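# Close the refrigerator door fully and gently

## Task

Get the refrigerator door completely closed so that it stays shut without the robot holding it there; it counts as failed if the door is swung open or closed violently, if any object drops a long way, or if the robot topples or finishes leaning.

## Robot and tools

Robot: a Hello Robot Stretch 4, about 1.6 m tall. It has an omni-wheel base (rim within 0.23 m of the base origin), a lift on a vertical mast, one arm that telescopes forward, a three-joint wrist and a two-finger gripper. There is only one arm, so every motion command refers to it alone.

Frames: the base frame sits on the floor below the base centre, x forward, y left, z up. hand_pose is reported in this frame and marks a point between the open fingertips; with all wrist joints at 0 its axes line up with the base frame. The printed hand position may be slightly wrong. The odometry frame is the base frame as it was when the scene began.

Tool execute_actions: argument actions is a list holding exactly one action, or an empty list to just read state and images. An action contains base, joints or both, plus optional pace and contact_limits; alternatively it is {"end_of_arm": "enable_torque"} on its own. All motions in an action start at once and may finish at different times. Optional cameras lists which images to return (head_camera, head_left_camera, head_right_camera, wrist_camera, or all; omitted or null means all; [] means none; an unknown name rejects the call).
- base takes exactly one relative offset from where the base last measured itself: translate_m (metres, forward positive, -2 to 2, no turning), strafe_m (metres, left positive, -2 to 2) or rotate_rad (radians, counter-clockwise seen from above positive, -3.2 to 3.2).
- joints is a dictionary of absolute targets by name, not offsets: lift_m 0 to 1.2 m; arm_m 0 to 0.55 m extension; wrist_yaw_rad -1.134 to 4.276 (0 points forward, positive turns left, 3.14 is stowed back, over 3.4 the arm may block it); wrist_pitch_rad -1.117 to 4.259 (0 level, 1.57 pointing down); wrist_roll_rad -1.117 to 4.259 (0 keeps fingers level, positive turns clockwise viewed from behind); gripper_m -0.038 to 0.141 m fingertip gap (negative squeezes the fingers together). Completion tolerances are ±0.004 for lift, arm and gripper, ±0.02 for yaw and roll, ±0.05 for pitch. Targets past a range are clipped and reported; any other bad value or unknown key rejects the whole call and nothing moves. A joint or base you omit may still be driving toward an earlier target without any status showing it.
- pace: slow, default, fast or max. Base speeds 0.1/0.3/0.4/0.6 m/s and 1/2/3/4 rad/s; with lift above 0.2 these shrink, down to 0.3 m/s and 1 rad/s at the top.
- contact_limits: only arm_m, 0 (gentlest) to 0.75 (firmest), default 0.5; the arm halts when it meets that much resistance. Use a low value when pushing the door.
- One action runs at most 15 s. To unfold the wrist at the start, one action with lift_m 0.4 and wrist_yaw_rad 0 works.

Tool wait: seconds from 0 to 10; commands nothing new and returns the same state and images. Tool zoom_image: camera name and region [x0, y0, x1, y1] in pixels of that camera's latest full image, origin top-left, at most 504 by 504. Tool finished_scene: scene is the current scene's number; it ends the scene permanently and reports success, so call it only once the door is shut and stays shut with the robot clear of it. Replying with no tool call ends everything.

Result lines: base_status and joint_status tell how each motion ended. done (for the base, wheels turned the commanded amount even if slipping); off_target (stopped short and may keep pushing); contact_stop_at_<key> (met resistance; that part goes slack, a slack lift may sink, slack wheels may roll); limit_stop_at_<name> (built-in limit, e.g. own_body or tilt beyond 6 degrees, after which lift, arm and wheels go slack until the lean eases); torque_fault (a wrist or gripper motor overloaded and went limp; send enable_torque). After a stop the old target is dropped. If a result reports a stop, the remaining execute_actions, wait and finished_scene calls of that reply are skipped. on_its_own lists things not commanded by this call; held at gives a joint's held target, not its position. lidar_m: 12 ranges in metres from the base origin, 30 degree sectors counter-clockwise starting straight ahead (4th left, 7th behind, 10th right); - means nothing seen or closer than 0.25 m; it misses glass, thin legs and much behind. wrist_depth_mm: a 7 by 7 grid of median depths, 100 to 2000 mm, from top left. base_odometry counts wheel turns; heading -3.142 to 3.142, left positive; if turned_by_wheels and turned_by_imu differ by over about 0.1 rad, the base hit something or slipped. base_tilt is in degrees, forward and right positive, with a fixed bias up to about 1.5. motor_effort is percent of maximum, positive toward larger joint values, peak in brackets (noisy); wheel motors positive means turning right. A rest effort outside its normal range suggests pushing or load.

Cameras: head_camera at the mast top looks forward and down (turn the base to look around); head_left_camera and head_right_camera are fisheyes looking more steeply down and show the base and arm; wrist_camera looks along the fingers, fingertips near the bottom of its image. Calibration values are given per camera and may be slightly off.

Cautions: close the door slowly with a light contact limit so it is not slammed; do not knock items off shelves; keep the gripper low and loads light when driving or turning with the arm out, to avoid tipping; avoid pressing the gripper into surfaces (torque faults, stuck fingertips); wrist tilted up while rolled can trigger self-collision stops. A loose object may occasionally be nudged by something else. Fewer and faster motions are preferable, and the simulation keeps running while you think.

Each tool is called after "Call:" as name(argument=value, ...), one argument or row to a line, values as JSON.

## Session

Call:
execute_actions(
  actions=[],
)

Scene clock: 0.00 s.
base_odometry: x=+0.000 y=+0.000 heading=+0.000 (m, m, rad; odometry frame)
turned_by_wheels: +0.000 (rad since the last result)
turned_by_imu: +0.000 (rad since the last result)
base_tilt: forward=-0.1 right=-1.0 (deg)
lidar_m: 1.02 0.90 0.82 2.64 3.11 1.00 1.05 1.22 1.04 1.06 1.17 1.02
base_status: not commanded
joint_positions: lift_m=+0.153 arm_m=+0.001 wrist_yaw_rad=+3.081 wrist_pitch_rad=+0.020 wrist_roll_rad=+0.011 gripper_m=+0.057
joint_status: not commanded
motor_effort: lift_m=+19 arm_m=+0 wrist_yaw_rad=+0 wrist_pitch_rad=-7 wrist_roll_rad=+2 gripper_m=+0 wheel_0=+0 wheel_1=+0 wheel_2=+0 (%)
hand_pose: x=-0.1109 y=+0.1046 z=+0.3251 quat_wxyz=(+0.030, -0.010, +0.006, +0.999) (m; base frame)
wrist_depth_mm: - 137 1182 1138 - - - / - 137 1160 1138 - - - / 107 138 1160 1138 - - - / 134 150 1205 1160 - - - / 1308 1281 1182 1160 1808 1983 1921 / 1160 1160 193 1160 204 1118 1098 / 809 788 842 109 831 768 778
pictures: head_camera, head_left_camera, head_right_camera, wrist_camera
Images, in order (width x height): head_camera 420x560, head_left_camera 420x672, head_right_camera 420x672, wrist_camera 616x392.

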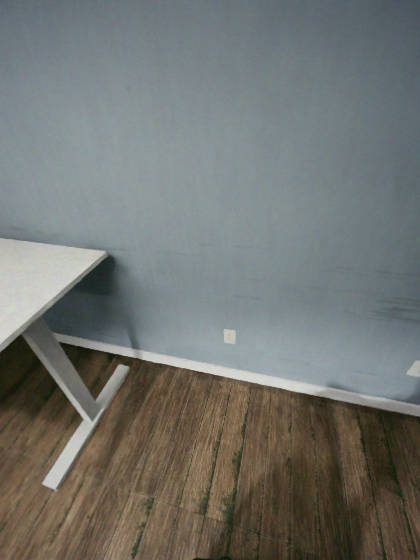

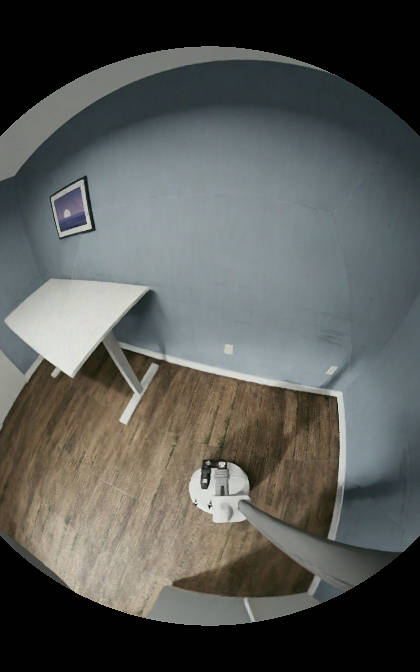

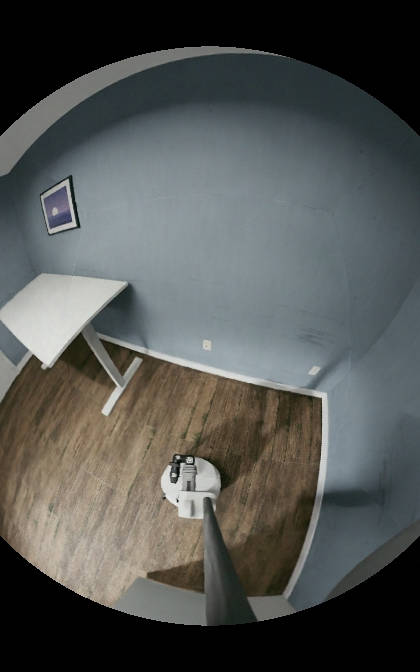

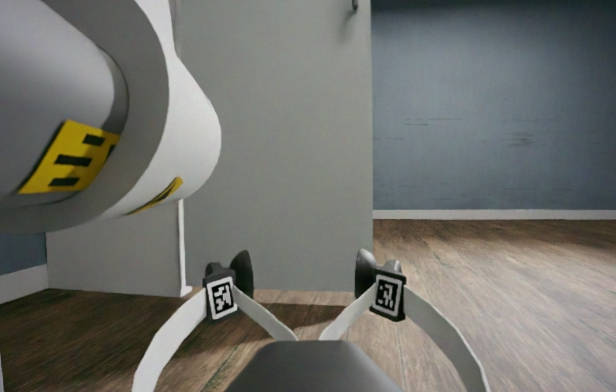

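Call:
execute_actions(
  actions=[
    {"base":{"rotate_rad":3.1}},
  ],
)

Scene clock: 5.17 s.
base_odometry: x=+0.000 y=+0.000 heading=+3.100 (m, m, rad; odometry frame)
turned_by_wheels: +3.100 (rad since the last result)
turned_by_imu: +3.041 (rad since the last result)
base_tilt: forward=-0.1 right=-1.0 (deg)
lidar_m: 1.02 1.18 1.06 1.05 1.20 1.02 1.03 0.96 0.82 2.60 3.02 0.99
base_status: done
joint_positions: lift_m=+0.153 arm_m=+0.001 wrist_yaw_rad=+3.081 wrist_pitch_rad=+0.020 wrist_roll_rad=+0.011 gripper_m=+0.057
joint_status: not commanded
motor_effort: lift_m=+19(19) arm_m=-1(1) wrist_yaw_rad=+0(0) wrist_pitch_rad=-6(6) wrist_roll_rad=+1(2) gripper_m=-1(1) wheel_0=-1(5) wheel_1=-1(6) wheel_2=-1(7) (%)
hand_pose: x=-0.1109 y=+0.1046 z=+0.3251 quat_wxyz=(+0.030, -0.010, +0.006, +0.999) (m; base frame)
wrist_depth_mm: - 137 1160 1138 1098 1078 1060 / - 137 1182 1138 1098 1078 1060 / 107 138 1160 1160 1118 1098 1060 / 134 151 1160 1160 1118 1078 1078 / 1281 1229 1205 1182 1118 1098 1060 / 1138 1182 193 1138 204 1078 1042 / 809 788 854 108 854 759 778
pictures: head_camera, head_left_camera, head_right_camera, wrist_camera
camera_calibration (this result's frames):
wrist_camera: T_world_to_cam=[[0.101981, 0.994303, -0.0310156, -0.0836598], [0.0599844, -0.0372678, -0.997503, 0.382007], [-0.992976, 0.0998663, -0.0634433, 0.125982], [0, 0, 0, 1]] pos_world=[0.110714, 0.0848384, 0.386451]
Images, in order (width x height): head_camera 420x560, head_left_camera 420x672, head_right_camera 420x672, wrist_camera 616x392.

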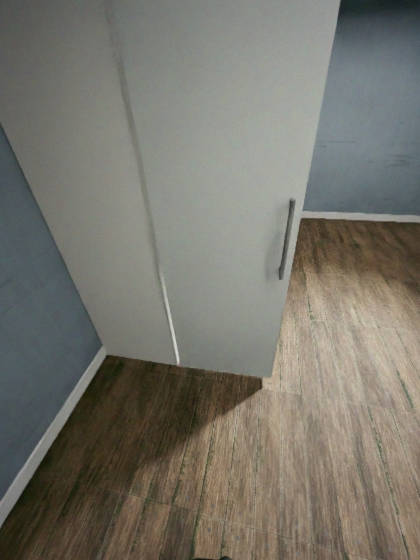

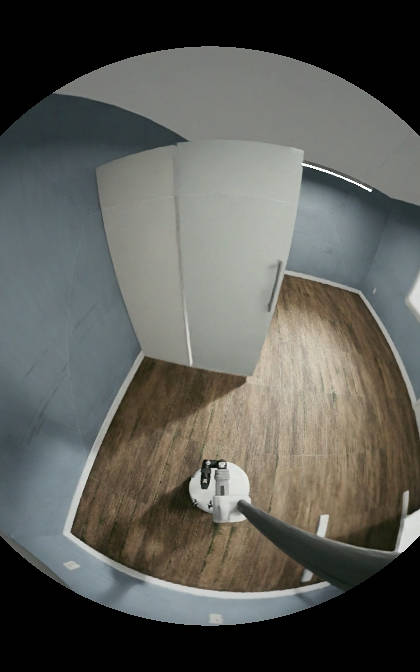

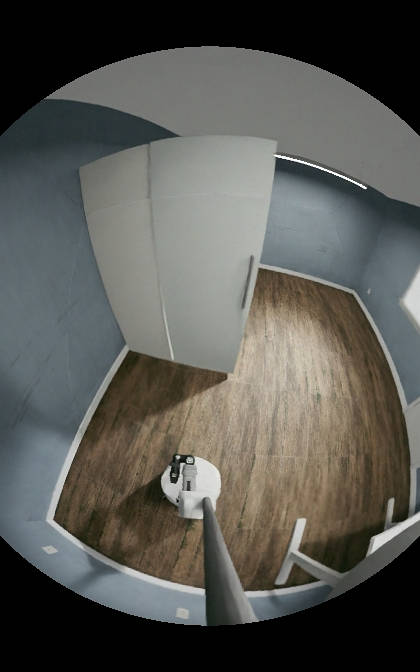

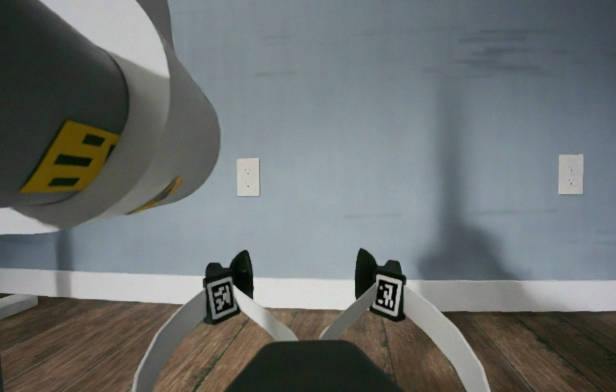

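Call:
execute_actions(
  actions=[
    {"base":{"rotate_rad":-0.22},"joints":{"lift_m":0.4,"wrist_yaw_rad":0,"gripper_m":0}},
  ],
  cameras=[],
)

Call:
execute_actions(
  actions=[
    {"base":{"strafe_m":-0.5}},
  ],
  cameras=[],
)

Call:
execute_actions(
  actions=[
    {"base":{"translate_m":0.9}},
  ],
)

Scene clock: 18.50 s.
base_odometry: x=+0.000 y=+0.000 heading=+2.880 (m, m, rad; odometry frame)
turned_by_wheels: -0.220 (rad since the last result)
turned_by_imu: -0.214 (rad since the last result)
base_tilt: forward=+0.0 right=-0.9 (deg)
lidar_m: 0.99 1.05 1.10 1.03 1.09 1.08 1.04 1.06 0.84 0.81 2.76 3.81
base_status: done
joint_positions: lift_m=+0.400 arm_m=+0.001 wrist_yaw_rad=+0.001 wrist_pitch_rad=+0.020 wrist_roll_rad=+0.011 gripper_m=+0.000
joint_status: all done
motor_effort: lift_m=+23(23) arm_m=+0(0) wrist_yaw_rad=-2(7) wrist_pitch_rad=-7(6) wrist_roll_rad=+2(2) gripper_m=-4(2) wheel_0=+0(4) wheel_1=-1(5) wheel_2=-1(4) (%)
hand_pose: x=+0.4602 y=-0.0873 z=+0.5721 quat_wxyz=(+1.000, +0.005, +0.010, +0.000) (m; base frame)
wrist_depth_mm: 778 788 798 - - - - / 778 788 798 - - - - / 788 798 809 - - - - / 788 798 820 - - - - / 798 798 820 831 - - - / 798 798 188 195 186 1756 1808 / 809 820 831 108 1255 1229 1255
pictures: none
No camera images: the call's "cameras" was empty. Leave "cameras" out to get every camera's image.

Scene clock: 21.50 s.
base_odometry: x=+0.129 y=+0.483 heading=+2.880 (m, m, rad; odometry frame)
turned_by_wheels: +0.000 (rad since the last result)
turned_by_imu: +0.001 (rad since the last result)
base_tilt: forward=-0.2 right=-0.9 (deg)
lidar_m: 3.70 1.06 1.51 1.54 1.48 1.07 1.03 0.41 0.35 0.90 2.23 3.07
base_status: done
joint_positions: lift_m=+0.400 arm_m=+0.001 wrist_yaw_rad=+0.000 wrist_pitch_rad=+0.020 wrist_roll_rad=+0.011 gripper_m=+0.000
joint_status: not commanded
motor_effort: lift_m=+22(23) arm_m=-1(1) wrist_yaw_rad=-1(2) wrist_pitch_rad=-6(6) wrist_roll_rad=+2(2) gripper_m=-2(4) wheel_0=-1(8) wheel_1=+2(8) wheel_2=+0(0) (%)
hand_pose: x=+0.4602 y=-0.0873 z=+0.5722 quat_wxyz=(+1.000, +0.005, +0.010, +0.000) (m; base frame)
wrist_depth_mm: 788 - - - - - - / 798 - - - - - - / 798 - - - - - - / 798 - - - - - - / 798 - - - - - - / 809 1863 187 196 185 1808 1756 / 809 1229 1255 109 1255 1229 1255
pictures: none
No camera images: the call's "cameras" was empty. Leave "cameras" out to get every camera's image.

Scene clock: 25.97 s.
base_odometry: x=-0.740 y=+0.716 heading=+2.880 (m, m, rad; odometry frame)
turned_by_wheels: +0.000 (rad since the last result)
turned_by_imu: +0.003 (rad since the last result)
base_tilt: forward=-0.1 right=-1.1 (deg)
lidar_m: 2.78 2.19 0.39 0.40 1.62 2.02 1.29 1.15 1.66 2.14 2.23 2.90
base_status: done
joint_positions: lift_m=+0.400 arm_m=+0.001 wrist_yaw_rad=+0.000 wrist_pitch_rad=+0.020 wrist_roll_rad=+0.011 gripper_m=+0.000
joint_status: not commanded
motor_effort: lift_m=+22(22) arm_m=-1(1) wrist_yaw_rad=-1(1) wrist_pitch_rad=-6(6) wrist_roll_rad=+1(1) gripper_m=-1(5) wheel_0=+2(6) wheel_1=+0(6) wheel_2=+1(9) (%)
hand_pose: x=+0.4602 y=-0.0873 z=+0.5722 quat_wxyz=(+1.000, +0.005, +0.010, +0.000) (m; base frame)
wrist_depth_mm: - - - - - - - / - - - - - - - / - - - - - - - / - - - - - - - / - - - - - - - / 1863 1863 188 196 186 1808 1808 / 1308 1255 1281 108 1281 1255 1255
pictures: head_camera, head_left_camera, head_right_camera, wrist_camera
camera_calibration (this result's frames):
wrist_camera: T_world_to_cam=[[-0.0417209, -0.998648, -0.0310143, -0.0513177], [-0.0621262, 0.0335742, -0.997503, 0.649457], [0.997196, -0.0396899, -0.063443, -0.200129], [0, 0, 0, 1]] pos_world=[0.237775, -0.0809964, 0.633548]
Images, in order (width x height): head_camera 420x560, head_left_camera 420x672, head_right_camera 420x672, wrist_camera 616x392.

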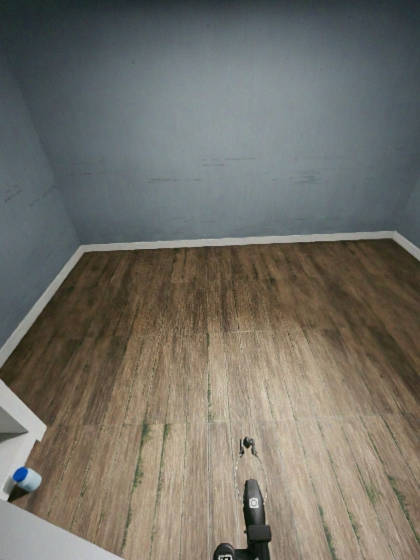

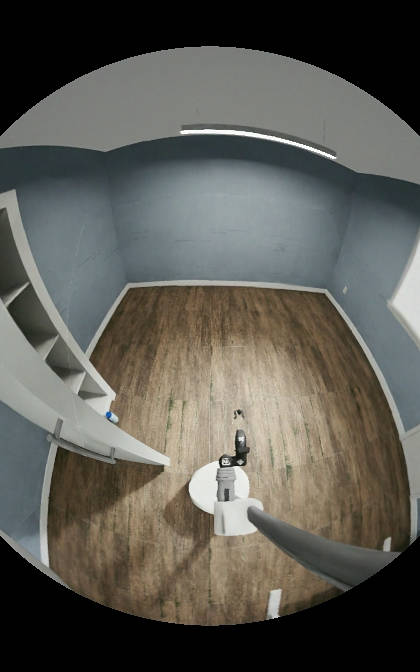

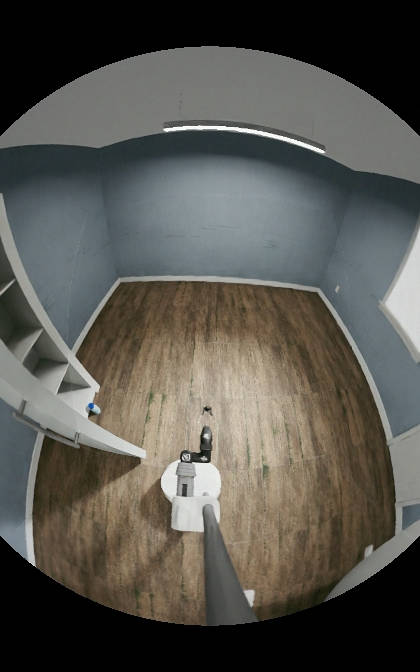

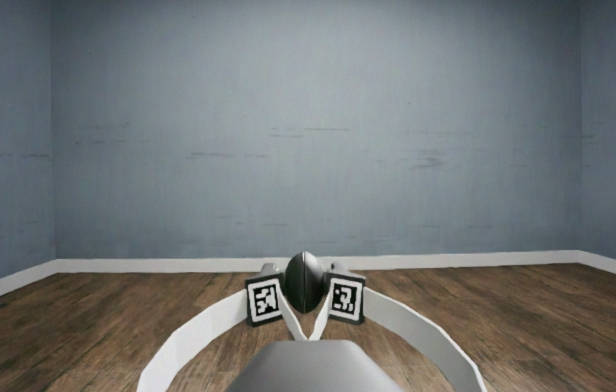

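Call:
execute_actions(
  actions=[
    {"base":{"translate_m":0.6}},
  ],
  cameras=[],
)

Call:
execute_actions(
  actions=[
    {"base":{"rotate_rad":1.57}},
  ],
)

Scene clock: 32.33 s.
base_odometry: x=-1.320 y=+0.871 heading=+2.880 (m, m, rad; odometry frame)
turned_by_wheels: +0.000 (rad since the last result)
turned_by_imu: +0.003 (rad since the last result)
base_tilt: forward=+0.0 right=-1.0 (deg)
lidar_m: 2.19 2.20 1.61 0.92 0.52 0.54 2.08 1.80 2.25 2.13 2.26 2.29
base_status: done
joint_positions: lift_m=+0.400 arm_m=+0.001 wrist_yaw_rad=+0.000 wrist_pitch_rad=+0.020 wrist_roll_rad=+0.011 gripper_m=+0.000
joint_status: not commanded
motor_effort: lift_m=+22(22) arm_m=-1(1) wrist_yaw_rad=-1(1) wrist_pitch_rad=-6(6) wrist_roll_rad=+2(1) gripper_m=-5(3) wheel_0=+1(4) wheel_1=-1(5) wheel_2=+2(8) (%)
hand_pose: x=+0.4602 y=-0.0873 z=+0.5722 quat_wxyz=(+1.000, +0.005, +0.010, +0.000) (m; base frame)
wrist_depth_mm: 1921 1983 1983 1983 1983 - - / 1921 1921 1921 1921 1983 - - / 1921 1983 1921 1983 - - - / 1983 1921 1921 - - - - / 1983 1983 - - - - - / 1808 1863 188 195 186 1808 1756 / 1281 1255 1308 109 1281 1255 1281
pictures: none
No camera images: the call's "cameras" was empty. Leave "cameras" out to get every camera's image.

Scene clock: 34.40 s.
base_odometry: x=-1.320 y=+0.871 heading=-1.833 (m, m, rad; odometry frame)
turned_by_wheels: +1.570 (rad since the last result)
turned_by_imu: +1.540 (rad since the last result)
base_tilt: forward=-0.1 right=-0.9 (deg)
lidar_m: 0.89 0.51 0.51 1.74 1.78 2.27 2.17 2.26 2.28 2.19 2.22 1.61
base_status: done
joint_positions: lift_m=+0.400 arm_m=+0.001 wrist_yaw_rad=+0.000 wrist_pitch_rad=+0.020 wrist_roll_rad=+0.011 gripper_m=+0.000
joint_status: not commanded
motor_effort: lift_m=+22(22) arm_m=-1(1) wrist_yaw_rad=-1(1) wrist_pitch_rad=-6(6) wrist_roll_rad=+1(2) gripper_m=-6(6) wheel_0=+0(4) wheel_1=-1(6) wheel_2=+1(7) (%)
hand_pose: x=+0.4602 y=-0.0874 z=+0.5722 quat_wxyz=(+1.000, +0.005, +0.010, +0.000) (m; base frame)
wrist_depth_mm: 741 820 1182 778 1336 1366 1366 / 750 931 1118 866 1336 1366 1366 / 723 1008 1229 960 1366 1366 1366 / 723 1008 1205 991 1308 1366 1397 / 723 931 1229 778 1366 1397 1397 / 741 1008 187 196 186 1397 1430 / 723 854 1025 109 1308 1255 1281
pictures: head_camera, head_left_camera, head_right_camera, wrist_camera
camera_calibration (this result's frames):
wrist_camera: T_world_to_cam=[[-0.0418449, -0.998643, -0.0310151, -0.0512945], [-0.0621221, 0.0335827, -0.997503, 0.649498], [0.997191, -0.0398137, -0.0634431, -0.20013], [0, 0, 0, 1]] pos_world=[0.23777, -0.0810047, 0.633588]
Images, in order (width x height): head_camera 420x560, head_left_camera 420x672, head_right_camera 420x672, wrist_camera 616x392.

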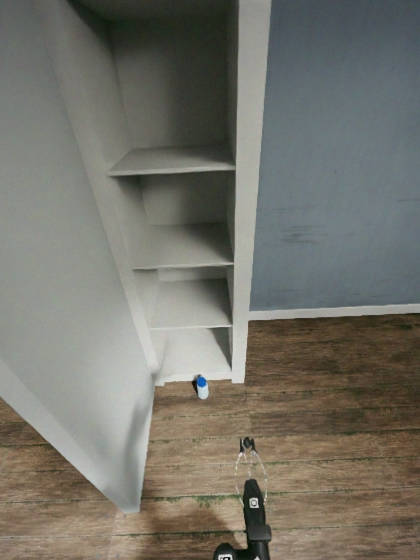

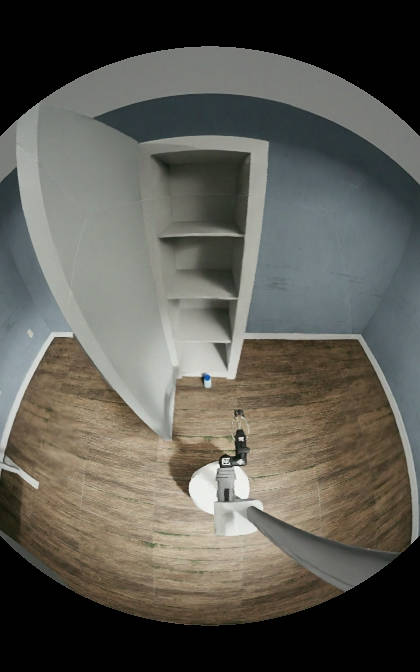

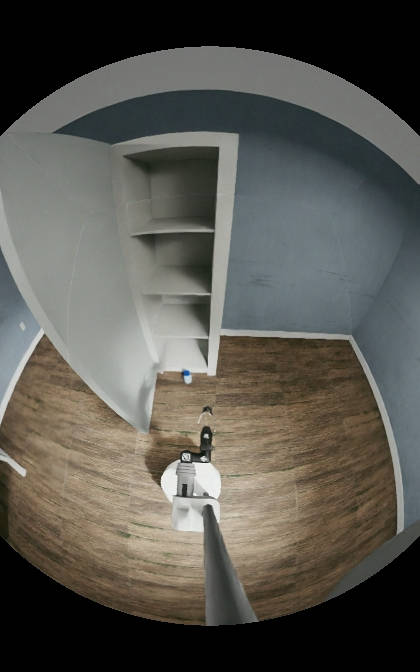

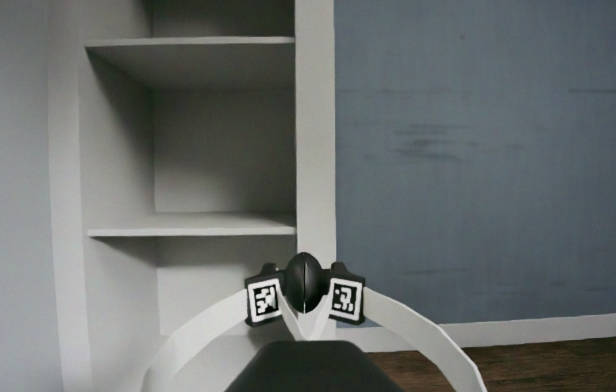

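Call:
execute_actions(
  actions=[
    {"base":{"rotate_rad":0.23},"joints":{"wrist_pitch_rad":1.2,"gripper_m":0.12,"lift_m":0.4}},
  ],
  cameras=[],
)

Call:
execute_actions(
  actions=[
    {"base":{"translate_m":0.2},"joints":{"arm_m":0.2}},
  ],
)

Scene clock: 44.10 s.
base_odometry: x=-1.319 y=+0.871 heading=-1.603 (m, m, rad; odometry frame)
turned_by_wheels: +0.230 (rad since the last result)
turned_by_imu: +0.227 (rad since the last result)
base_tilt: forward=-0.2 right=-1.0 (deg)
lidar_m: 0.81 0.52 2.52 1.74 1.98 2.20 2.19 2.48 2.20 2.18 1.81 0.97
base_status: done
joint_positions: lift_m=+0.400 arm_m=+0.001 wrist_yaw_rad=+0.000 wrist_pitch_rad=+1.200 wrist_roll_rad=+0.011 gripper_m=+0.120
joint_status: all done
motor_effort: lift_m=+22(22) arm_m=-1(1) wrist_yaw_rad=+0(1) wrist_pitch_rad=+0(3) wrist_roll_rad=+2(2) gripper_m=+0(4) wheel_0=+0(4) wheel_1=-2(4) wheel_2=+1(6) (%)
hand_pose: x=+0.2762 y=-0.0874 z=+0.3091 quat_wxyz=(+0.825, +0.004, +0.565, -0.003) (m; base frame)
wrist_depth_mm: 500 676 683 691 699 699 699 / 512 640 640 654 647 654 661 / 530 603 603 609 615 621 621 / 569 569 574 574 580 585 585 / 539 539 544 549 554 554 554 / 517 508 504 521 512 521 530 / 492 496 500 108 504 504 504
pictures: none
No camera images: the call's "cameras" was empty. Leave "cameras" out to get every camera's image.

Scene clock: 46.17 s.
base_odometry: x=-1.326 y=+0.671 heading=-1.603 (m, m, rad; odometry frame)
turned_by_wheels: +0.000 (rad since the last result)
turned_by_imu: +0.001 (rad since the last result)
base_tilt: forward=+0.0 right=-1.1 (deg)
lidar_m: 0.71 0.38 0.35 1.77 1.91 2.39 2.38 2.66 2.25 2.24 1.59 0.81
base_status: done
joint_positions: lift_m=+0.400 arm_m=+0.199 wrist_yaw_rad=+0.000 wrist_pitch_rad=+1.201 wrist_roll_rad=+0.011 gripper_m=+0.120
joint_status: all done
motor_effort: lift_m=+22(21) arm_m=+6(9) wrist_yaw_rad=+0(0) wrist_pitch_rad=-2(2) wrist_roll_rad=+2(2) gripper_m=-1(1) wheel_0=+0(4) wheel_1=+1(6) wheel_2=+1(8) (%)
hand_pose: x=+0.4741 y=-0.0874 z=+0.3090 quat_wxyz=(+0.825, +0.004, +0.565, -0.003) (m; base frame)
wrist_depth_mm: 402 535 530 530 530 473 421 / 413 615 634 535 559 517 654 / 421 597 597 597 609 609 621 / 439 569 569 569 580 585 580 / 452 544 544 544 549 554 559 / 500 512 512 521 512 517 525 / 488 492 500 108 500 504 504
pictures: head_camera, head_left_camera, head_right_camera, wrist_camera
camera_calibration (this result's frames):
wrist_camera: T_world_to_cam=[[-0.0445528, -0.998641, 0.027036, -0.0755582], [-0.946209, 0.0335012, -0.321816, 0.598199], [0.320473, -0.0399196, -0.946416, 0.362966], [0, 0, 0, 1]] pos_world=[0.446334, -0.0810064, 0.538069]
Images, in order (width x height): head_camera 420x560, head_left_camera 420x672, head_right_camera 420x672, wrist_camera 616x392.

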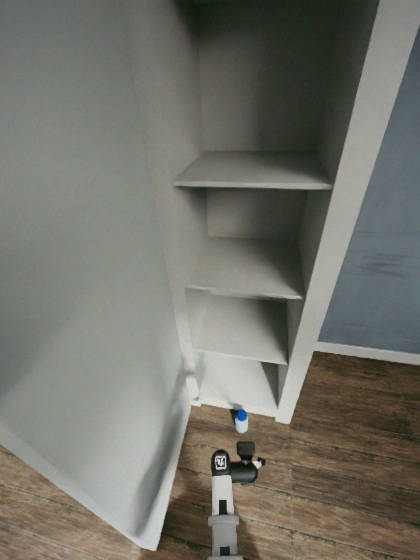

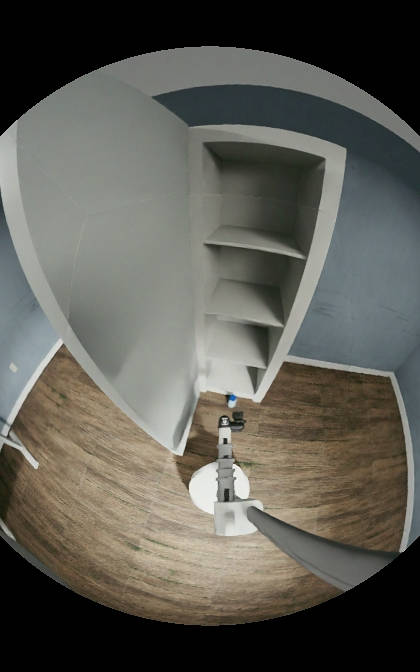

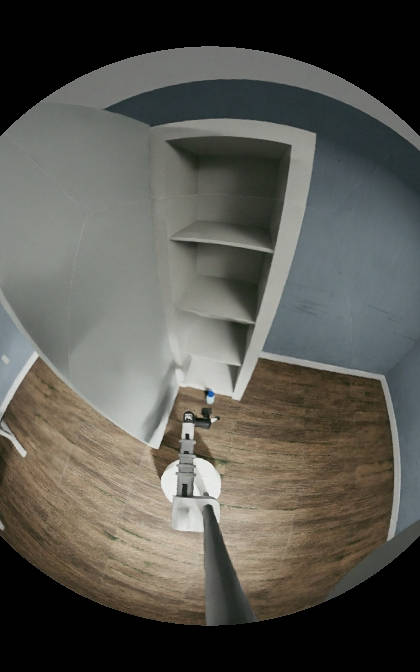

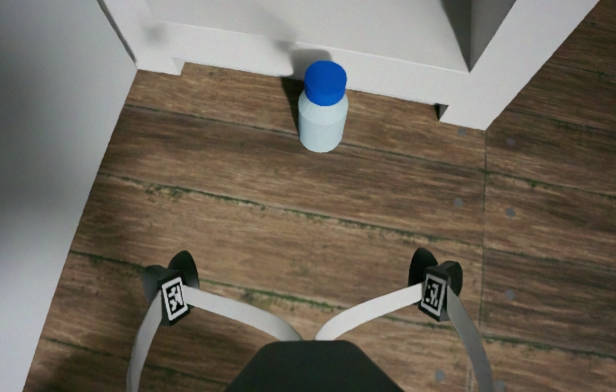

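Call:
execute_actions(
  actions=[
    {"joints":{"lift_m":0.18,"arm_m":0.33}},
  ],
  cameras=[],
)

Call:
execute_actions(
  actions=[
    {"joints":{"arm_m":0.44},"pace":"slow"},
  ],
  cameras=["wrist_camera","head_camera"],
)

Scene clock: 52.17 s.
base_odometry: x=-1.326 y=+0.671 heading=-1.603 (m, m, rad; odometry frame)
turned_by_wheels: +0.000 (rad since the last result)
turned_by_imu: +0.002 (rad since the last result)
base_tilt: forward=-0.1 right=-1.0 (deg)
lidar_m: 0.72 0.36 0.36 1.76 1.92 2.39 2.38 2.66 2.24 2.26 1.61 0.81
base_status: not commanded
joint_positions: lift_m=+0.180 arm_m=+0.329 wrist_yaw_rad=+0.000 wrist_pitch_rad=+1.201 wrist_roll_rad=+0.011 gripper_m=+0.120
joint_status: all done
motor_effort: lift_m=+14(19) arm_m=+6(6) wrist_yaw_rad=+0(0) wrist_pitch_rad=-2(3) wrist_roll_rad=+1(2) gripper_m=-1(1) wheel_0=+0(1) wheel_1=+1(1) wheel_2=+1(1) (%)
hand_pose: x=+0.6041 y=-0.0874 z=+0.0896 quat_wxyz=(+0.825, +0.004, +0.565, -0.003) (m; base frame)
wrist_depth_mm: 389 392 387 298 230 283 273 / 375 377 379 276 327 375 317 / 355 357 357 338 357 366 364 / 338 338 340 342 343 345 347 / 320 320 324 324 325 327 329 / 303 301 303 309 304 307 312 / 291 293 296 109 298 296 297
pictures: none
No camera images: the call's "cameras" was empty. Leave "cameras" out to get every camera's image.

Scene clock: 54.53 s.
base_odometry: x=-1.326 y=+0.671 heading=-1.603 (m, m, rad; odometry frame)
turned_by_wheels: +0.000 (rad since the last result)
turned_by_imu: +0.001 (rad since the last result)
base_tilt: forward=-0.1 right=-1.0 (deg)
lidar_m: 0.72 0.35 0.37 1.74 1.91 2.39 2.38 2.69 2.25 2.24 1.63 0.79
base_status: not commanded
joint_positions: lift_m=+0.180 arm_m=+0.439 wrist_yaw_rad=+0.000 wrist_pitch_rad=+1.201 wrist_roll_rad=+0.011 gripper_m=+0.120
joint_status: all done
motor_effort: lift_m=+15(14) arm_m=+6(8) wrist_yaw_rad=+0(0) wrist_pitch_rad=-3(2) wrist_roll_rad=+1(2) gripper_m=+0(0) wheel_0=+0(0) wheel_1=+1(1) wheel_2=+1(1) (%)
hand_pose: x=+0.7140 y=-0.0874 z=+0.0896 quat_wxyz=(+0.825, +0.004, +0.565, -0.003) (m; base frame)
wrist_depth_mm: 242 242 244 246 246 248 251 / 268 248 236 233 232 235 236 / 349 351 349 276 245 230 226 / 338 338 340 336 191 338 281 / 320 320 322 267 200 327 329 / 304 301 301 306 233 309 312 / 291 291 294 108 298 297 297
pictures: head_camera, wrist_camera
camera_calibration (this result's frames):
wrist_camera: T_world_to_cam=[[-0.0446246, -0.998638, 0.0270409, -0.0588931], [-0.946242, 0.033572, -0.321711, 0.75463], [0.320365, -0.0399435, -0.946452, 0.0784911], [0, 0, 0, 1]] pos_world=[0.686289, -0.0810121, 0.318654]
Images, in order (width x height): head_camera 420x560, wrist_camera 616x392.

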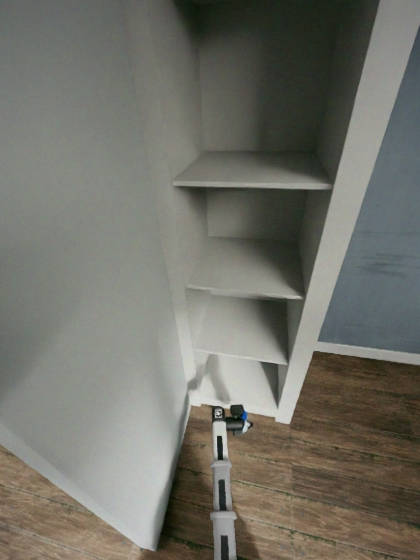

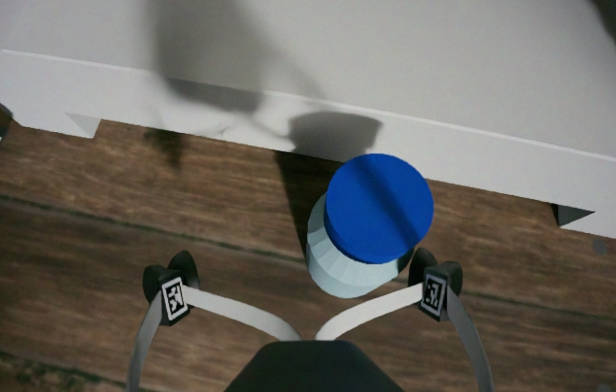

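Call:
execute_actions(
  actions=[
    {"base":{"strafe_m":-0.032},"pace":"slow"},
  ],
  cameras=[],
)

Call:
execute_actions(
  actions=[
    {"joints":{"arm_m":0.465},"pace":"slow"},
  ],
  cameras=["wrist_camera"],
)

Scene clock: 60.27 s.
base_odometry: x=-1.358 y=+0.672 heading=-1.603 (m, m, rad; odometry frame)
turned_by_wheels: +0.000 (rad since the last result)
turned_by_imu: +0.002 (rad since the last result)
base_tilt: forward=-0.1 right=-1.0 (deg)
lidar_m: 0.77 0.40 0.38 1.79 1.95 2.38 2.40 2.62 2.21 2.22 1.60 0.77
base_status: done
joint_positions: lift_m=+0.180 arm_m=+0.439 wrist_yaw_rad=+0.000 wrist_pitch_rad=+1.201 wrist_roll_rad=+0.011 gripper_m=+0.120
joint_status: not commanded
motor_effort: lift_m=+14(14) arm_m=+6(6) wrist_yaw_rad=+0(0) wrist_pitch_rad=-2(2) wrist_roll_rad=+2(1) gripper_m=-4(1) wheel_0=+2(11) wheel_1=-1(5) wheel_2=+0(1) (%)
hand_pose: x=+0.7140 y=-0.0874 z=+0.0896 quat_wxyz=(+0.825, +0.004, +0.565, -0.003) (m; base frame)
wrist_depth_mm: 242 242 245 246 247 248 251 / 255 235 233 231 233 234 236 / 349 351 287 252 236 226 224 / 338 338 340 189 338 287 265 / 319 320 324 184 322 327 325 / 301 300 301 306 303 309 312 / 290 291 296 108 298 296 298
pictures: none
No camera images: the call's "cameras" was empty. Leave "cameras" out to get every camera's image.

Scene clock: 61.57 s.
base_odometry: x=-1.358 y=+0.672 heading=-1.603 (m, m, rad; odometry frame)
turned_by_wheels: +0.000 (rad since the last result)
turned_by_imu: +0.000 (rad since the last result)
base_tilt: forward=+0.0 right=-1.0 (deg)
lidar_m: 0.79 0.42 0.39 1.80 1.93 2.40 2.38 2.62 2.21 2.21 1.60 0.79
base_status: not commanded
joint_positions: lift_m=+0.180 arm_m=+0.464 wrist_yaw_rad=+0.000 wrist_pitch_rad=+1.201 wrist_roll_rad=+0.011 gripper_m=+0.120
joint_status: all done
motor_effort: lift_m=+14(14) arm_m=+6(5) wrist_yaw_rad=-1(1) wrist_pitch_rad=-2(2) wrist_roll_rad=+2(1) gripper_m=+0(4) wheel_0=+2(2) wheel_1=-1(1) wheel_2=+0(0) (%)
hand_pose: x=+0.7390 y=-0.0874 z=+0.0896 quat_wxyz=(+0.825, +0.004, +0.565, -0.003) (m; base frame)
wrist_depth_mm: 242 243 244 246 246 249 251 / 228 229 230 231 233 235 236 / 287 256 230 221 220 221 222 / 336 338 338 262 254 230 215 / 319 322 324 180 322 327 317 / 304 301 301 173 218 307 312 / 290 291 294 109 297 298 298
pictures: wrist_camera
camera_calibration (this result's frames):
wrist_camera: T_world_to_cam=[[-0.0446246, -0.998638, 0.0270409, -0.0577775], [-0.946242, 0.0335721, -0.321711, 0.778286], [0.320365, -0.0399435, -0.946452, 0.0704819], [0, 0, 0, 1]] pos_world=[0.711289, -0.0810122, 0.318654]
Images, in order (width x height): wrist_camera 616x392.

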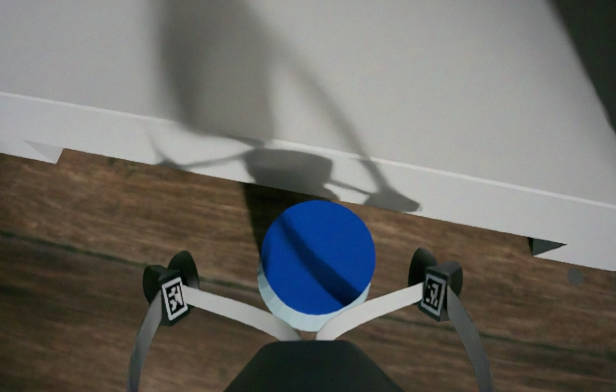

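Call:
execute_actions(
  actions=[
    {"joints":{"gripper_m":0.0}},
  ],
  cameras=[],
)

Call:
execute_actions(
  actions=[
    {"joints":{"lift_m":0.2,"arm_m":0.1}},
  ],
  cameras=["wrist_camera","head_camera"],
)

Scene clock: 66.43 s.
base_odometry: x=-1.358 y=+0.672 heading=-1.603 (m, m, rad; odometry frame)
turned_by_wheels: +0.000 (rad since the last result)
turned_by_imu: +0.002 (rad since the last result)
base_tilt: forward=-0.2 right=-1.0 (deg)
lidar_m: 0.79 0.42 0.37 1.75 1.95 2.41 2.39 2.61 2.22 2.21 1.61 0.80
base_status: not commanded
joint_positions: lift_m=+0.180 arm_m=+0.464 wrist_yaw_rad=+0.000 wrist_pitch_rad=+1.203 wrist_roll_rad=+0.011 gripper_m=+0.001
joint_status: all done
motor_effort: lift_m=+15(16) arm_m=+6(6) wrist_yaw_rad=+0(1) wrist_pitch_rad=-7(7) wrist_roll_rad=+1(1) gripper_m=-23(22) wheel_0=+1(2) wheel_1=-1(1) wheel_2=+0(0) (%)
hand_pose: x=+0.7386 y=-0.0874 z=+0.0893 quat_wxyz=(+0.825, +0.004, +0.566, -0.003) (m; base frame)
wrist_depth_mm: 239 240 242 243 244 245 248 / 229 227 228 229 230 232 233 / 291 258 232 220 218 219 220 / 334 336 338 258 260 232 216 / 317 319 319 165 324 325 317 / 301 300 183 159 187 306 310 / 289 287 293 108 293 291 297
pictures: none
No camera images: the call's "cameras" was empty. Leave "cameras" out to get every camera's image.

Scene clock: 68.63 s.
base_odometry: x=-1.358 y=+0.672 heading=-1.603 (m, m, rad; odometry frame)
turned_by_wheels: +0.000 (rad since the last result)
turned_by_imu: +0.001 (rad since the last result)
base_tilt: forward=-0.1 right=-1.0 (deg)
lidar_m: 0.77 0.41 0.37 1.79 1.95 2.40 2.39 2.62 2.22 2.21 1.56 0.78
base_status: not commanded
joint_positions: lift_m=+0.200 arm_m=+0.101 wrist_yaw_rad=+0.000 wrist_pitch_rad=+1.203 wrist_roll_rad=+0.011 gripper_m=+0.001
joint_status: all done
motor_effort: lift_m=+24(25) arm_m=-6(10) wrist_yaw_rad=+0(1) wrist_pitch_rad=-9(8) wrist_roll_rad=+2(2) gripper_m=-23(24) wheel_0=+2(2) wheel_1=-1(1) wheel_2=+0(1) (%)
hand_pose: x=+0.3757 y=-0.0874 z=+0.1085 quat_wxyz=(+0.824, +0.004, +0.566, -0.003) (m; base frame)
wrist_depth_mm: 421 424 427 430 430 433 436 / 399 399 402 402 404 410 413 / 375 379 379 382 384 384 389 / 355 357 357 359 364 364 364 / 336 340 338 166 343 345 347 / 324 320 184 160 187 325 329 / 309 304 310 109 314 310 315
pictures: head_camera, wrist_camera
camera_calibration (this result's frames):
wrist_camera: T_world_to_cam=[[-0.0447258, -0.998631, 0.0271418, -0.0744935], [-0.946961, 0.033726, -0.319574, 0.440599], [0.318221, -0.0399954, -0.947173, 0.205686], [0, 0, 0, 1]] pos_world=[0.348445, -0.0810246, 0.337646]
Images, in order (width x height): head_camera 420x560, wrist_camera 616x392.

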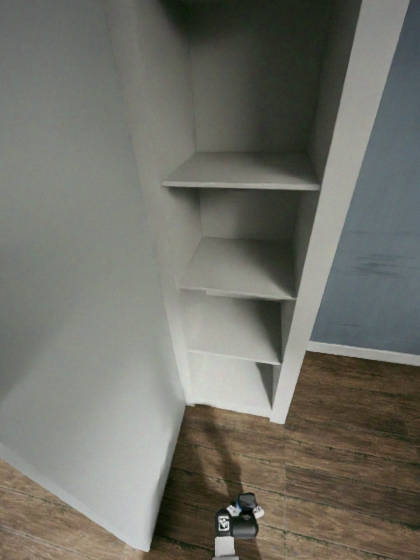

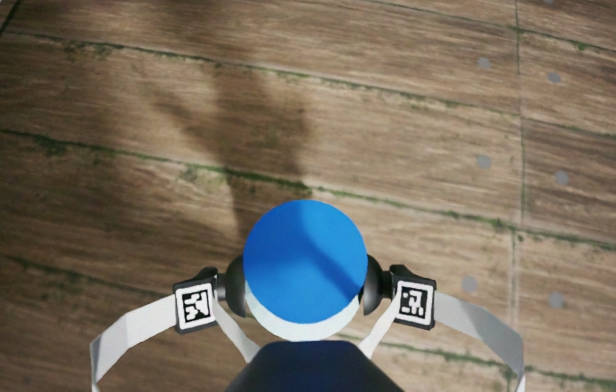

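Call:
execute_actions(
  actions=[
    {"base":{"rotate_rad":-1.8}},
  ],
  cameras=[],
)

Call:
execute_actions(
  actions=[
    {"joints":{"lift_m":0.182,"arm_m":0.4}},
  ],
  cameras=[],
)

Call:
execute_actions(
  actions=[
    {"joints":{"gripper_m":0.12}},
  ],
  cameras=[],
)

Call:
execute_actions(
  actions=[
    {"joints":{"lift_m":0.4,"arm_m":0.0},"base":{"strafe_m":-0.3}},
  ],
)

Scene clock: 74.87 s.
base_odometry: x=-1.358 y=+0.672 heading=+2.880 (m, m, rad; odometry frame)
turned_by_wheels: -1.800 (rad since the last result)
turned_by_imu: -1.763 (rad since the last result)
base_tilt: forward=-0.1 right=-1.0 (deg)
lidar_m: 2.22 1.91 1.42 0.80 0.51 0.37 2.51 1.76 2.44 2.34 2.45 2.31
base_status: done
joint_positions: lift_m=+0.200 arm_m=+0.101 wrist_yaw_rad=+0.000 wrist_pitch_rad=+1.203 wrist_roll_rad=+0.011 gripper_m=+0.001
joint_status: not commanded
motor_effort: lift_m=+24(24) arm_m=-6(6) wrist_yaw_rad=-1(1) wrist_pitch_rad=-7(8) wrist_roll_rad=+1(2) gripper_m=-22(24) wheel_0=+0(3) wheel_1=+0(6) wheel_2=-1(6) (%)
hand_pose: x=+0.3759 y=-0.0874 z=+0.1086 quat_wxyz=(+0.825, +0.004, +0.566, -0.003) (m; base frame)
wrist_depth_mm: 424 418 427 430 433 433 439 / 397 399 399 402 404 410 413 / 375 377 382 382 382 387 389 / 357 357 359 362 364 364 368 / 338 340 338 166 345 347 345 / 322 320 184 159 187 327 330 / 309 306 309 109 314 310 315
pictures: none
No camera images: the call's "cameras" was empty. Leave "cameras" out to get every camera's image.

Scene clock: 76.87 s.
base_odometry: x=-1.358 y=+0.672 heading=+2.880 (m, m, rad; odometry frame)
turned_by_wheels: +0.000 (rad since the last result)
turned_by_imu: +0.001 (rad since the last result)
base_tilt: forward=-0.1 right=-1.0 (deg)
lidar_m: 2.21 1.93 1.40 0.78 0.52 0.39 2.51 1.76 2.43 2.33 2.46 2.29
base_status: not commanded
joint_positions: lift_m=+0.182 arm_m=+0.399 wrist_yaw_rad=+0.000 wrist_pitch_rad=+1.203 wrist_roll_rad=+0.011 gripper_m=+0.001
joint_status: all done
motor_effort: lift_m=+16(23) arm_m=+6(8) wrist_yaw_rad=-1(0) wrist_pitch_rad=-6(9) wrist_roll_rad=+2(2) gripper_m=-19(21) wheel_0=+0(1) wheel_1=+0(0) wheel_2=+0(1) (%)
hand_pose: x=+0.6737 y=-0.0874 z=+0.0913 quat_wxyz=(+0.825, +0.004, +0.566, -0.003) (m; base frame)
wrist_depth_mm: 399 399 402 404 407 407 410 / 379 379 382 382 384 387 389 / 357 355 357 359 362 364 368 / 340 338 340 342 343 345 347 / 319 322 320 166 327 327 329 / 303 301 184 160 187 309 312 / 290 290 293 109 296 294 300
pictures: none
No camera images: the call's "cameras" was empty. Leave "cameras" out to get every camera's image.

Scene clock: 78.93 s.
base_odometry: x=-1.358 y=+0.672 heading=+2.880 (m, m, rad; odometry frame)
turned_by_wheels: +0.000 (rad since the last result)
turned_by_imu: +0.001 (rad since the last result)
base_tilt: forward=+0.0 right=-1.0 (deg)
lidar_m: 2.20 1.91 1.38 0.78 0.52 0.38 2.51 1.76 2.44 2.32 2.44 2.32
base_status: not commanded
joint_positions: lift_m=+0.182 arm_m=+0.399 wrist_yaw_rad=+0.000 wrist_pitch_rad=+1.202 wrist_roll_rad=+0.011 gripper_m=+0.120
joint_status: all done
motor_effort: lift_m=+16(16) arm_m=+6(6) wrist_yaw_rad=-1(1) wrist_pitch_rad=-4(7) wrist_roll_rad=+1(1) gripper_m=-1(24) wheel_0=+0(0) wheel_1=+0(0) wheel_2=-1(1) (%)
hand_pose: x=+0.6739 y=-0.0874 z=+0.0914 quat_wxyz=(+0.825, +0.004, +0.565, -0.003) (m; base frame)
wrist_depth_mm: 399 404 407 407 410 410 415 / 379 382 384 384 387 387 392 / 357 357 359 362 364 368 370 / 340 340 342 345 347 345 347 / 322 324 322 181 329 330 329 / 304 303 301 175 306 310 314 / 291 293 296 108 301 297 300
pictures: none
No camera images: the call's "cameras" was empty. Leave "cameras" out to get every camera's image.

Scene clock: 81.27 s.
base_odometry: x=-1.280 y=+0.962 heading=+2.880 (m, m, rad; odometry frame)
turned_by_wheels: +0.000 (rad since the last result)
turned_by_imu: +0.001 (rad since the last result)
base_tilt: forward=-0.1 right=-1.0 (deg)
lidar_m: 2.20 0.64 1.72 1.09 0.58 2.62 2.04 1.80 2.14 2.04 2.14 2.29
base_status: done
joint_positions: lift_m=+0.400 arm_m=+0.002 wrist_yaw_rad=+0.000 wrist_pitch_rad=+1.201 wrist_roll_rad=+0.011 gripper_m=+0.120
joint_status: all done
motor_effort: lift_m=+23(23) arm_m=-6(7) wrist_yaw_rad=+0(1) wrist_pitch_rad=-2(4) wrist_roll_rad=+1(2) gripper_m=+1(0) wheel_0=-1(7) wheel_1=+1(9) wheel_2=+0(1) (%)
hand_pose: x=+0.2769 y=-0.0874 z=+0.3088 quat_wxyz=(+0.825, +0.004, +0.565, -0.003) (m; base frame)
wrist_depth_mm: 668 668 683 691 691 699 707 / 634 634 634 647 640 654 668 / 597 603 603 609 609 615 615 / 564 569 580 580 580 580 585 / 539 539 544 549 554 549 554 / 512 508 508 521 512 521 525 / 488 492 492 109 500 500 504
pictures: head_camera, head_left_camera, head_right_camera, wrist_camera
camera_calibration (this result's frames):
wrist_camera: T_world_to_cam=[[-0.0447975, -0.99863, 0.0270528, -0.0843014], [-0.946313, 0.0337416, -0.321485, 0.411529], [0.320132, -0.0400021, -0.946528, 0.426117], [0, 0, 0, 1]] pos_world=[0.249245, -0.0810259, 0.537913]
Images, in order (width x height): head_camera 420x560, head_left_camera 420x672, head_right_camera 420x672, wrist_camera 616x392.

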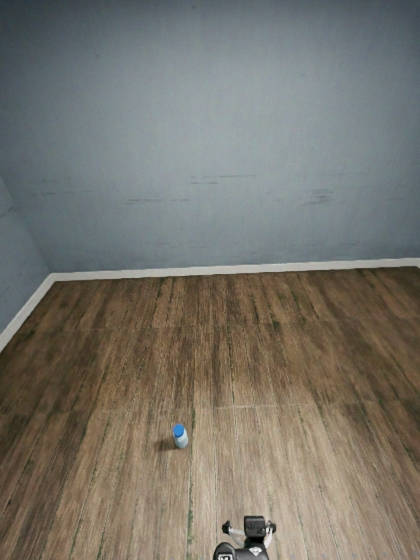

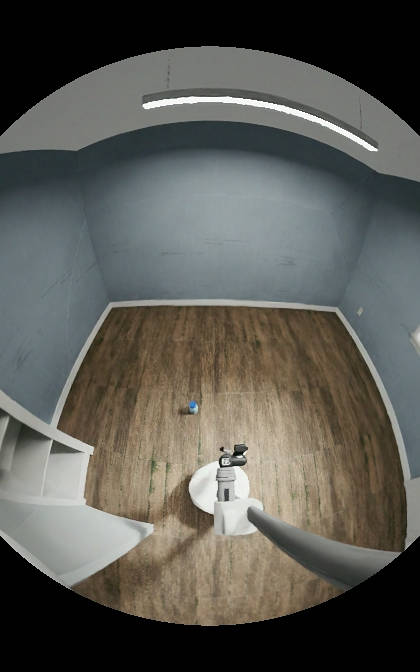

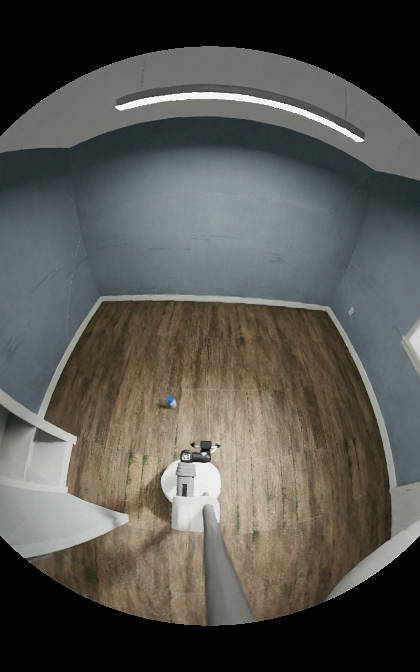

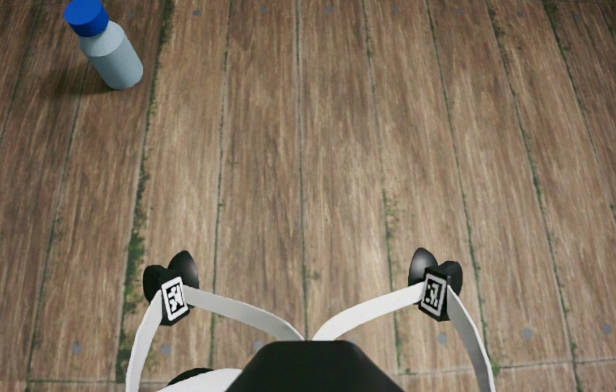

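Call:
execute_actions(
  actions=[
    {"base":{"translate_m":-1.0},"joints":{"wrist_pitch_rad":0,"gripper_m":0}},
  ],
  cameras=[],
)

Call:
execute_actions(
  actions=[
    {"base":{"strafe_m":0.7}},
  ],
)

Scene clock: 94.03 s.
base_odometry: x=-0.314 y=+0.703 heading=+2.880 (m, m, rad; odometry frame)
turned_by_wheels: +0.000 (rad since the last result)
turned_by_imu: +0.001 (rad since the last result)
base_tilt: forward=-0.2 right=-1.0 (deg)
lidar_m: 1.63 0.69 0.70 1.64 1.75 1.61 0.87 0.72 1.01 2.03 2.15 2.97
base_status: done
joint_positions: lift_m=+0.400 arm_m=+0.002 wrist_yaw_rad=+0.000 wrist_pitch_rad=+0.003 wrist_roll_rad=+0.011 gripper_m=+0.000
joint_status: all done
motor_effort: lift_m=+21(23) arm_m=-6(6) wrist_yaw_rad=+0(0) wrist_pitch_rad=-7(11) wrist_roll_rad=+1(1) gripper_m=-2(3) wheel_0=-1(5) wheel_1=+0(5) wheel_2=-2(8) (%)
hand_pose: x=+0.4612 y=-0.0874 z=+0.5772 quat_wxyz=(+1.000, +0.005, +0.001, +0.000) (m; base frame)
wrist_depth_mm: - - - - - - - / - - - - - - - / - - - - - - - / - - - - - - - / - - - - - - - / 1983 1983 188 196 186 1863 1808 / 1397 1308 1336 108 1336 1308 1308
pictures: none
No camera images: the call's "cameras" was empty. Leave "cameras" out to get every camera's image.

Scene clock: 97.70 s.
base_odometry: x=-0.495 y=+0.027 heading=+2.880 (m, m, rad; odometry frame)
turned_by_wheels: +0.000 (rad since the last result)
turned_by_imu: +0.002 (rad since the last result)
base_tilt: forward=-0.2 right=-1.0 (deg)
lidar_m: 0.52 0.57 0.80 0.94 0.99 1.39 1.51 1.30 1.15 2.73 2.88 0.52
base_status: done
joint_positions: lift_m=+0.400 arm_m=+0.002 wrist_yaw_rad=+0.000 wrist_pitch_rad=+0.003 wrist_roll_rad=+0.011 gripper_m=+0.000
joint_status: not commanded
motor_effort: lift_m=+21(21) arm_m=-6(6) wrist_yaw_rad=+0(0) wrist_pitch_rad=-7(7) wrist_roll_rad=+1(2) gripper_m=-5(3) wheel_0=+2(9) wheel_1=-2(9) wheel_2=-1(1) (%)
hand_pose: x=+0.4612 y=-0.0874 z=+0.5772 quat_wxyz=(+1.000, +0.005, +0.001, +0.000) (m; base frame)
wrist_depth_mm: 319 324 329 334 338 - - / 319 325 329 334 342 - - / 322 327 332 336 342 - - / 324 329 334 338 342 - - / 324 327 332 338 343 - - / 324 330 187 196 186 1921 1808 / 327 329 336 109 347 1281 1308
pictures: head_camera, head_left_camera, head_right_camera, wrist_camera
camera_calibration (this result's frames):
wrist_camera: T_world_to_cam=[[-0.0415057, -0.998634, -0.0317347, -0.0508957], [-0.0448249, 0.0335913, -0.99843, 0.647108], [0.998132, -0.0400181, -0.0461579, -0.211268], [0, 0, 0, 1]] pos_world=[0.237768, -0.081018, 0.634725]
Images, in order (width x height): head_camera 420x560, head_left_camera 420x672, head_right_camera 420x672, wrist_camera 616x392.

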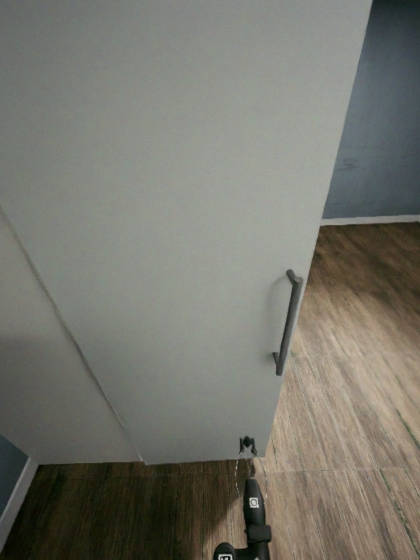

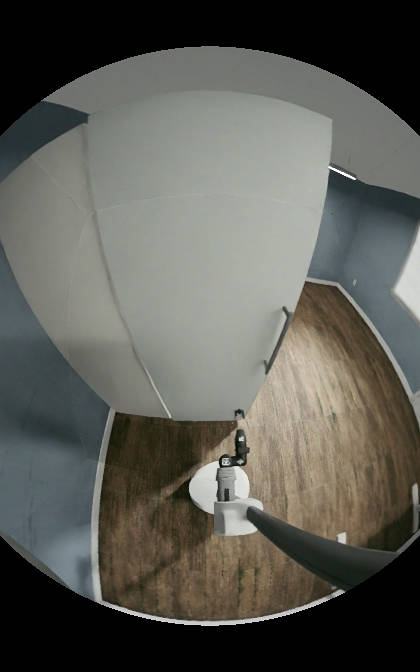

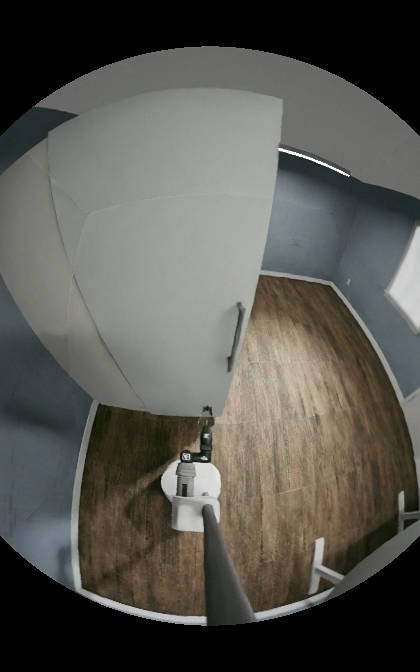

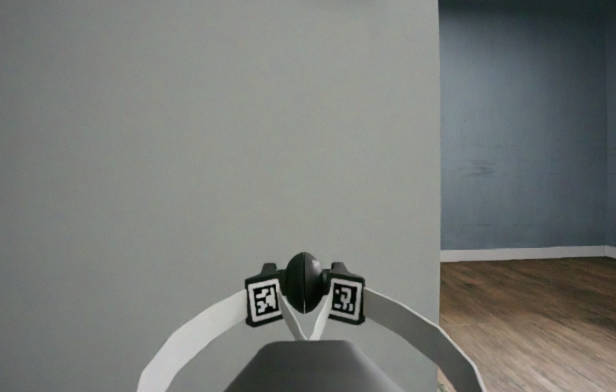

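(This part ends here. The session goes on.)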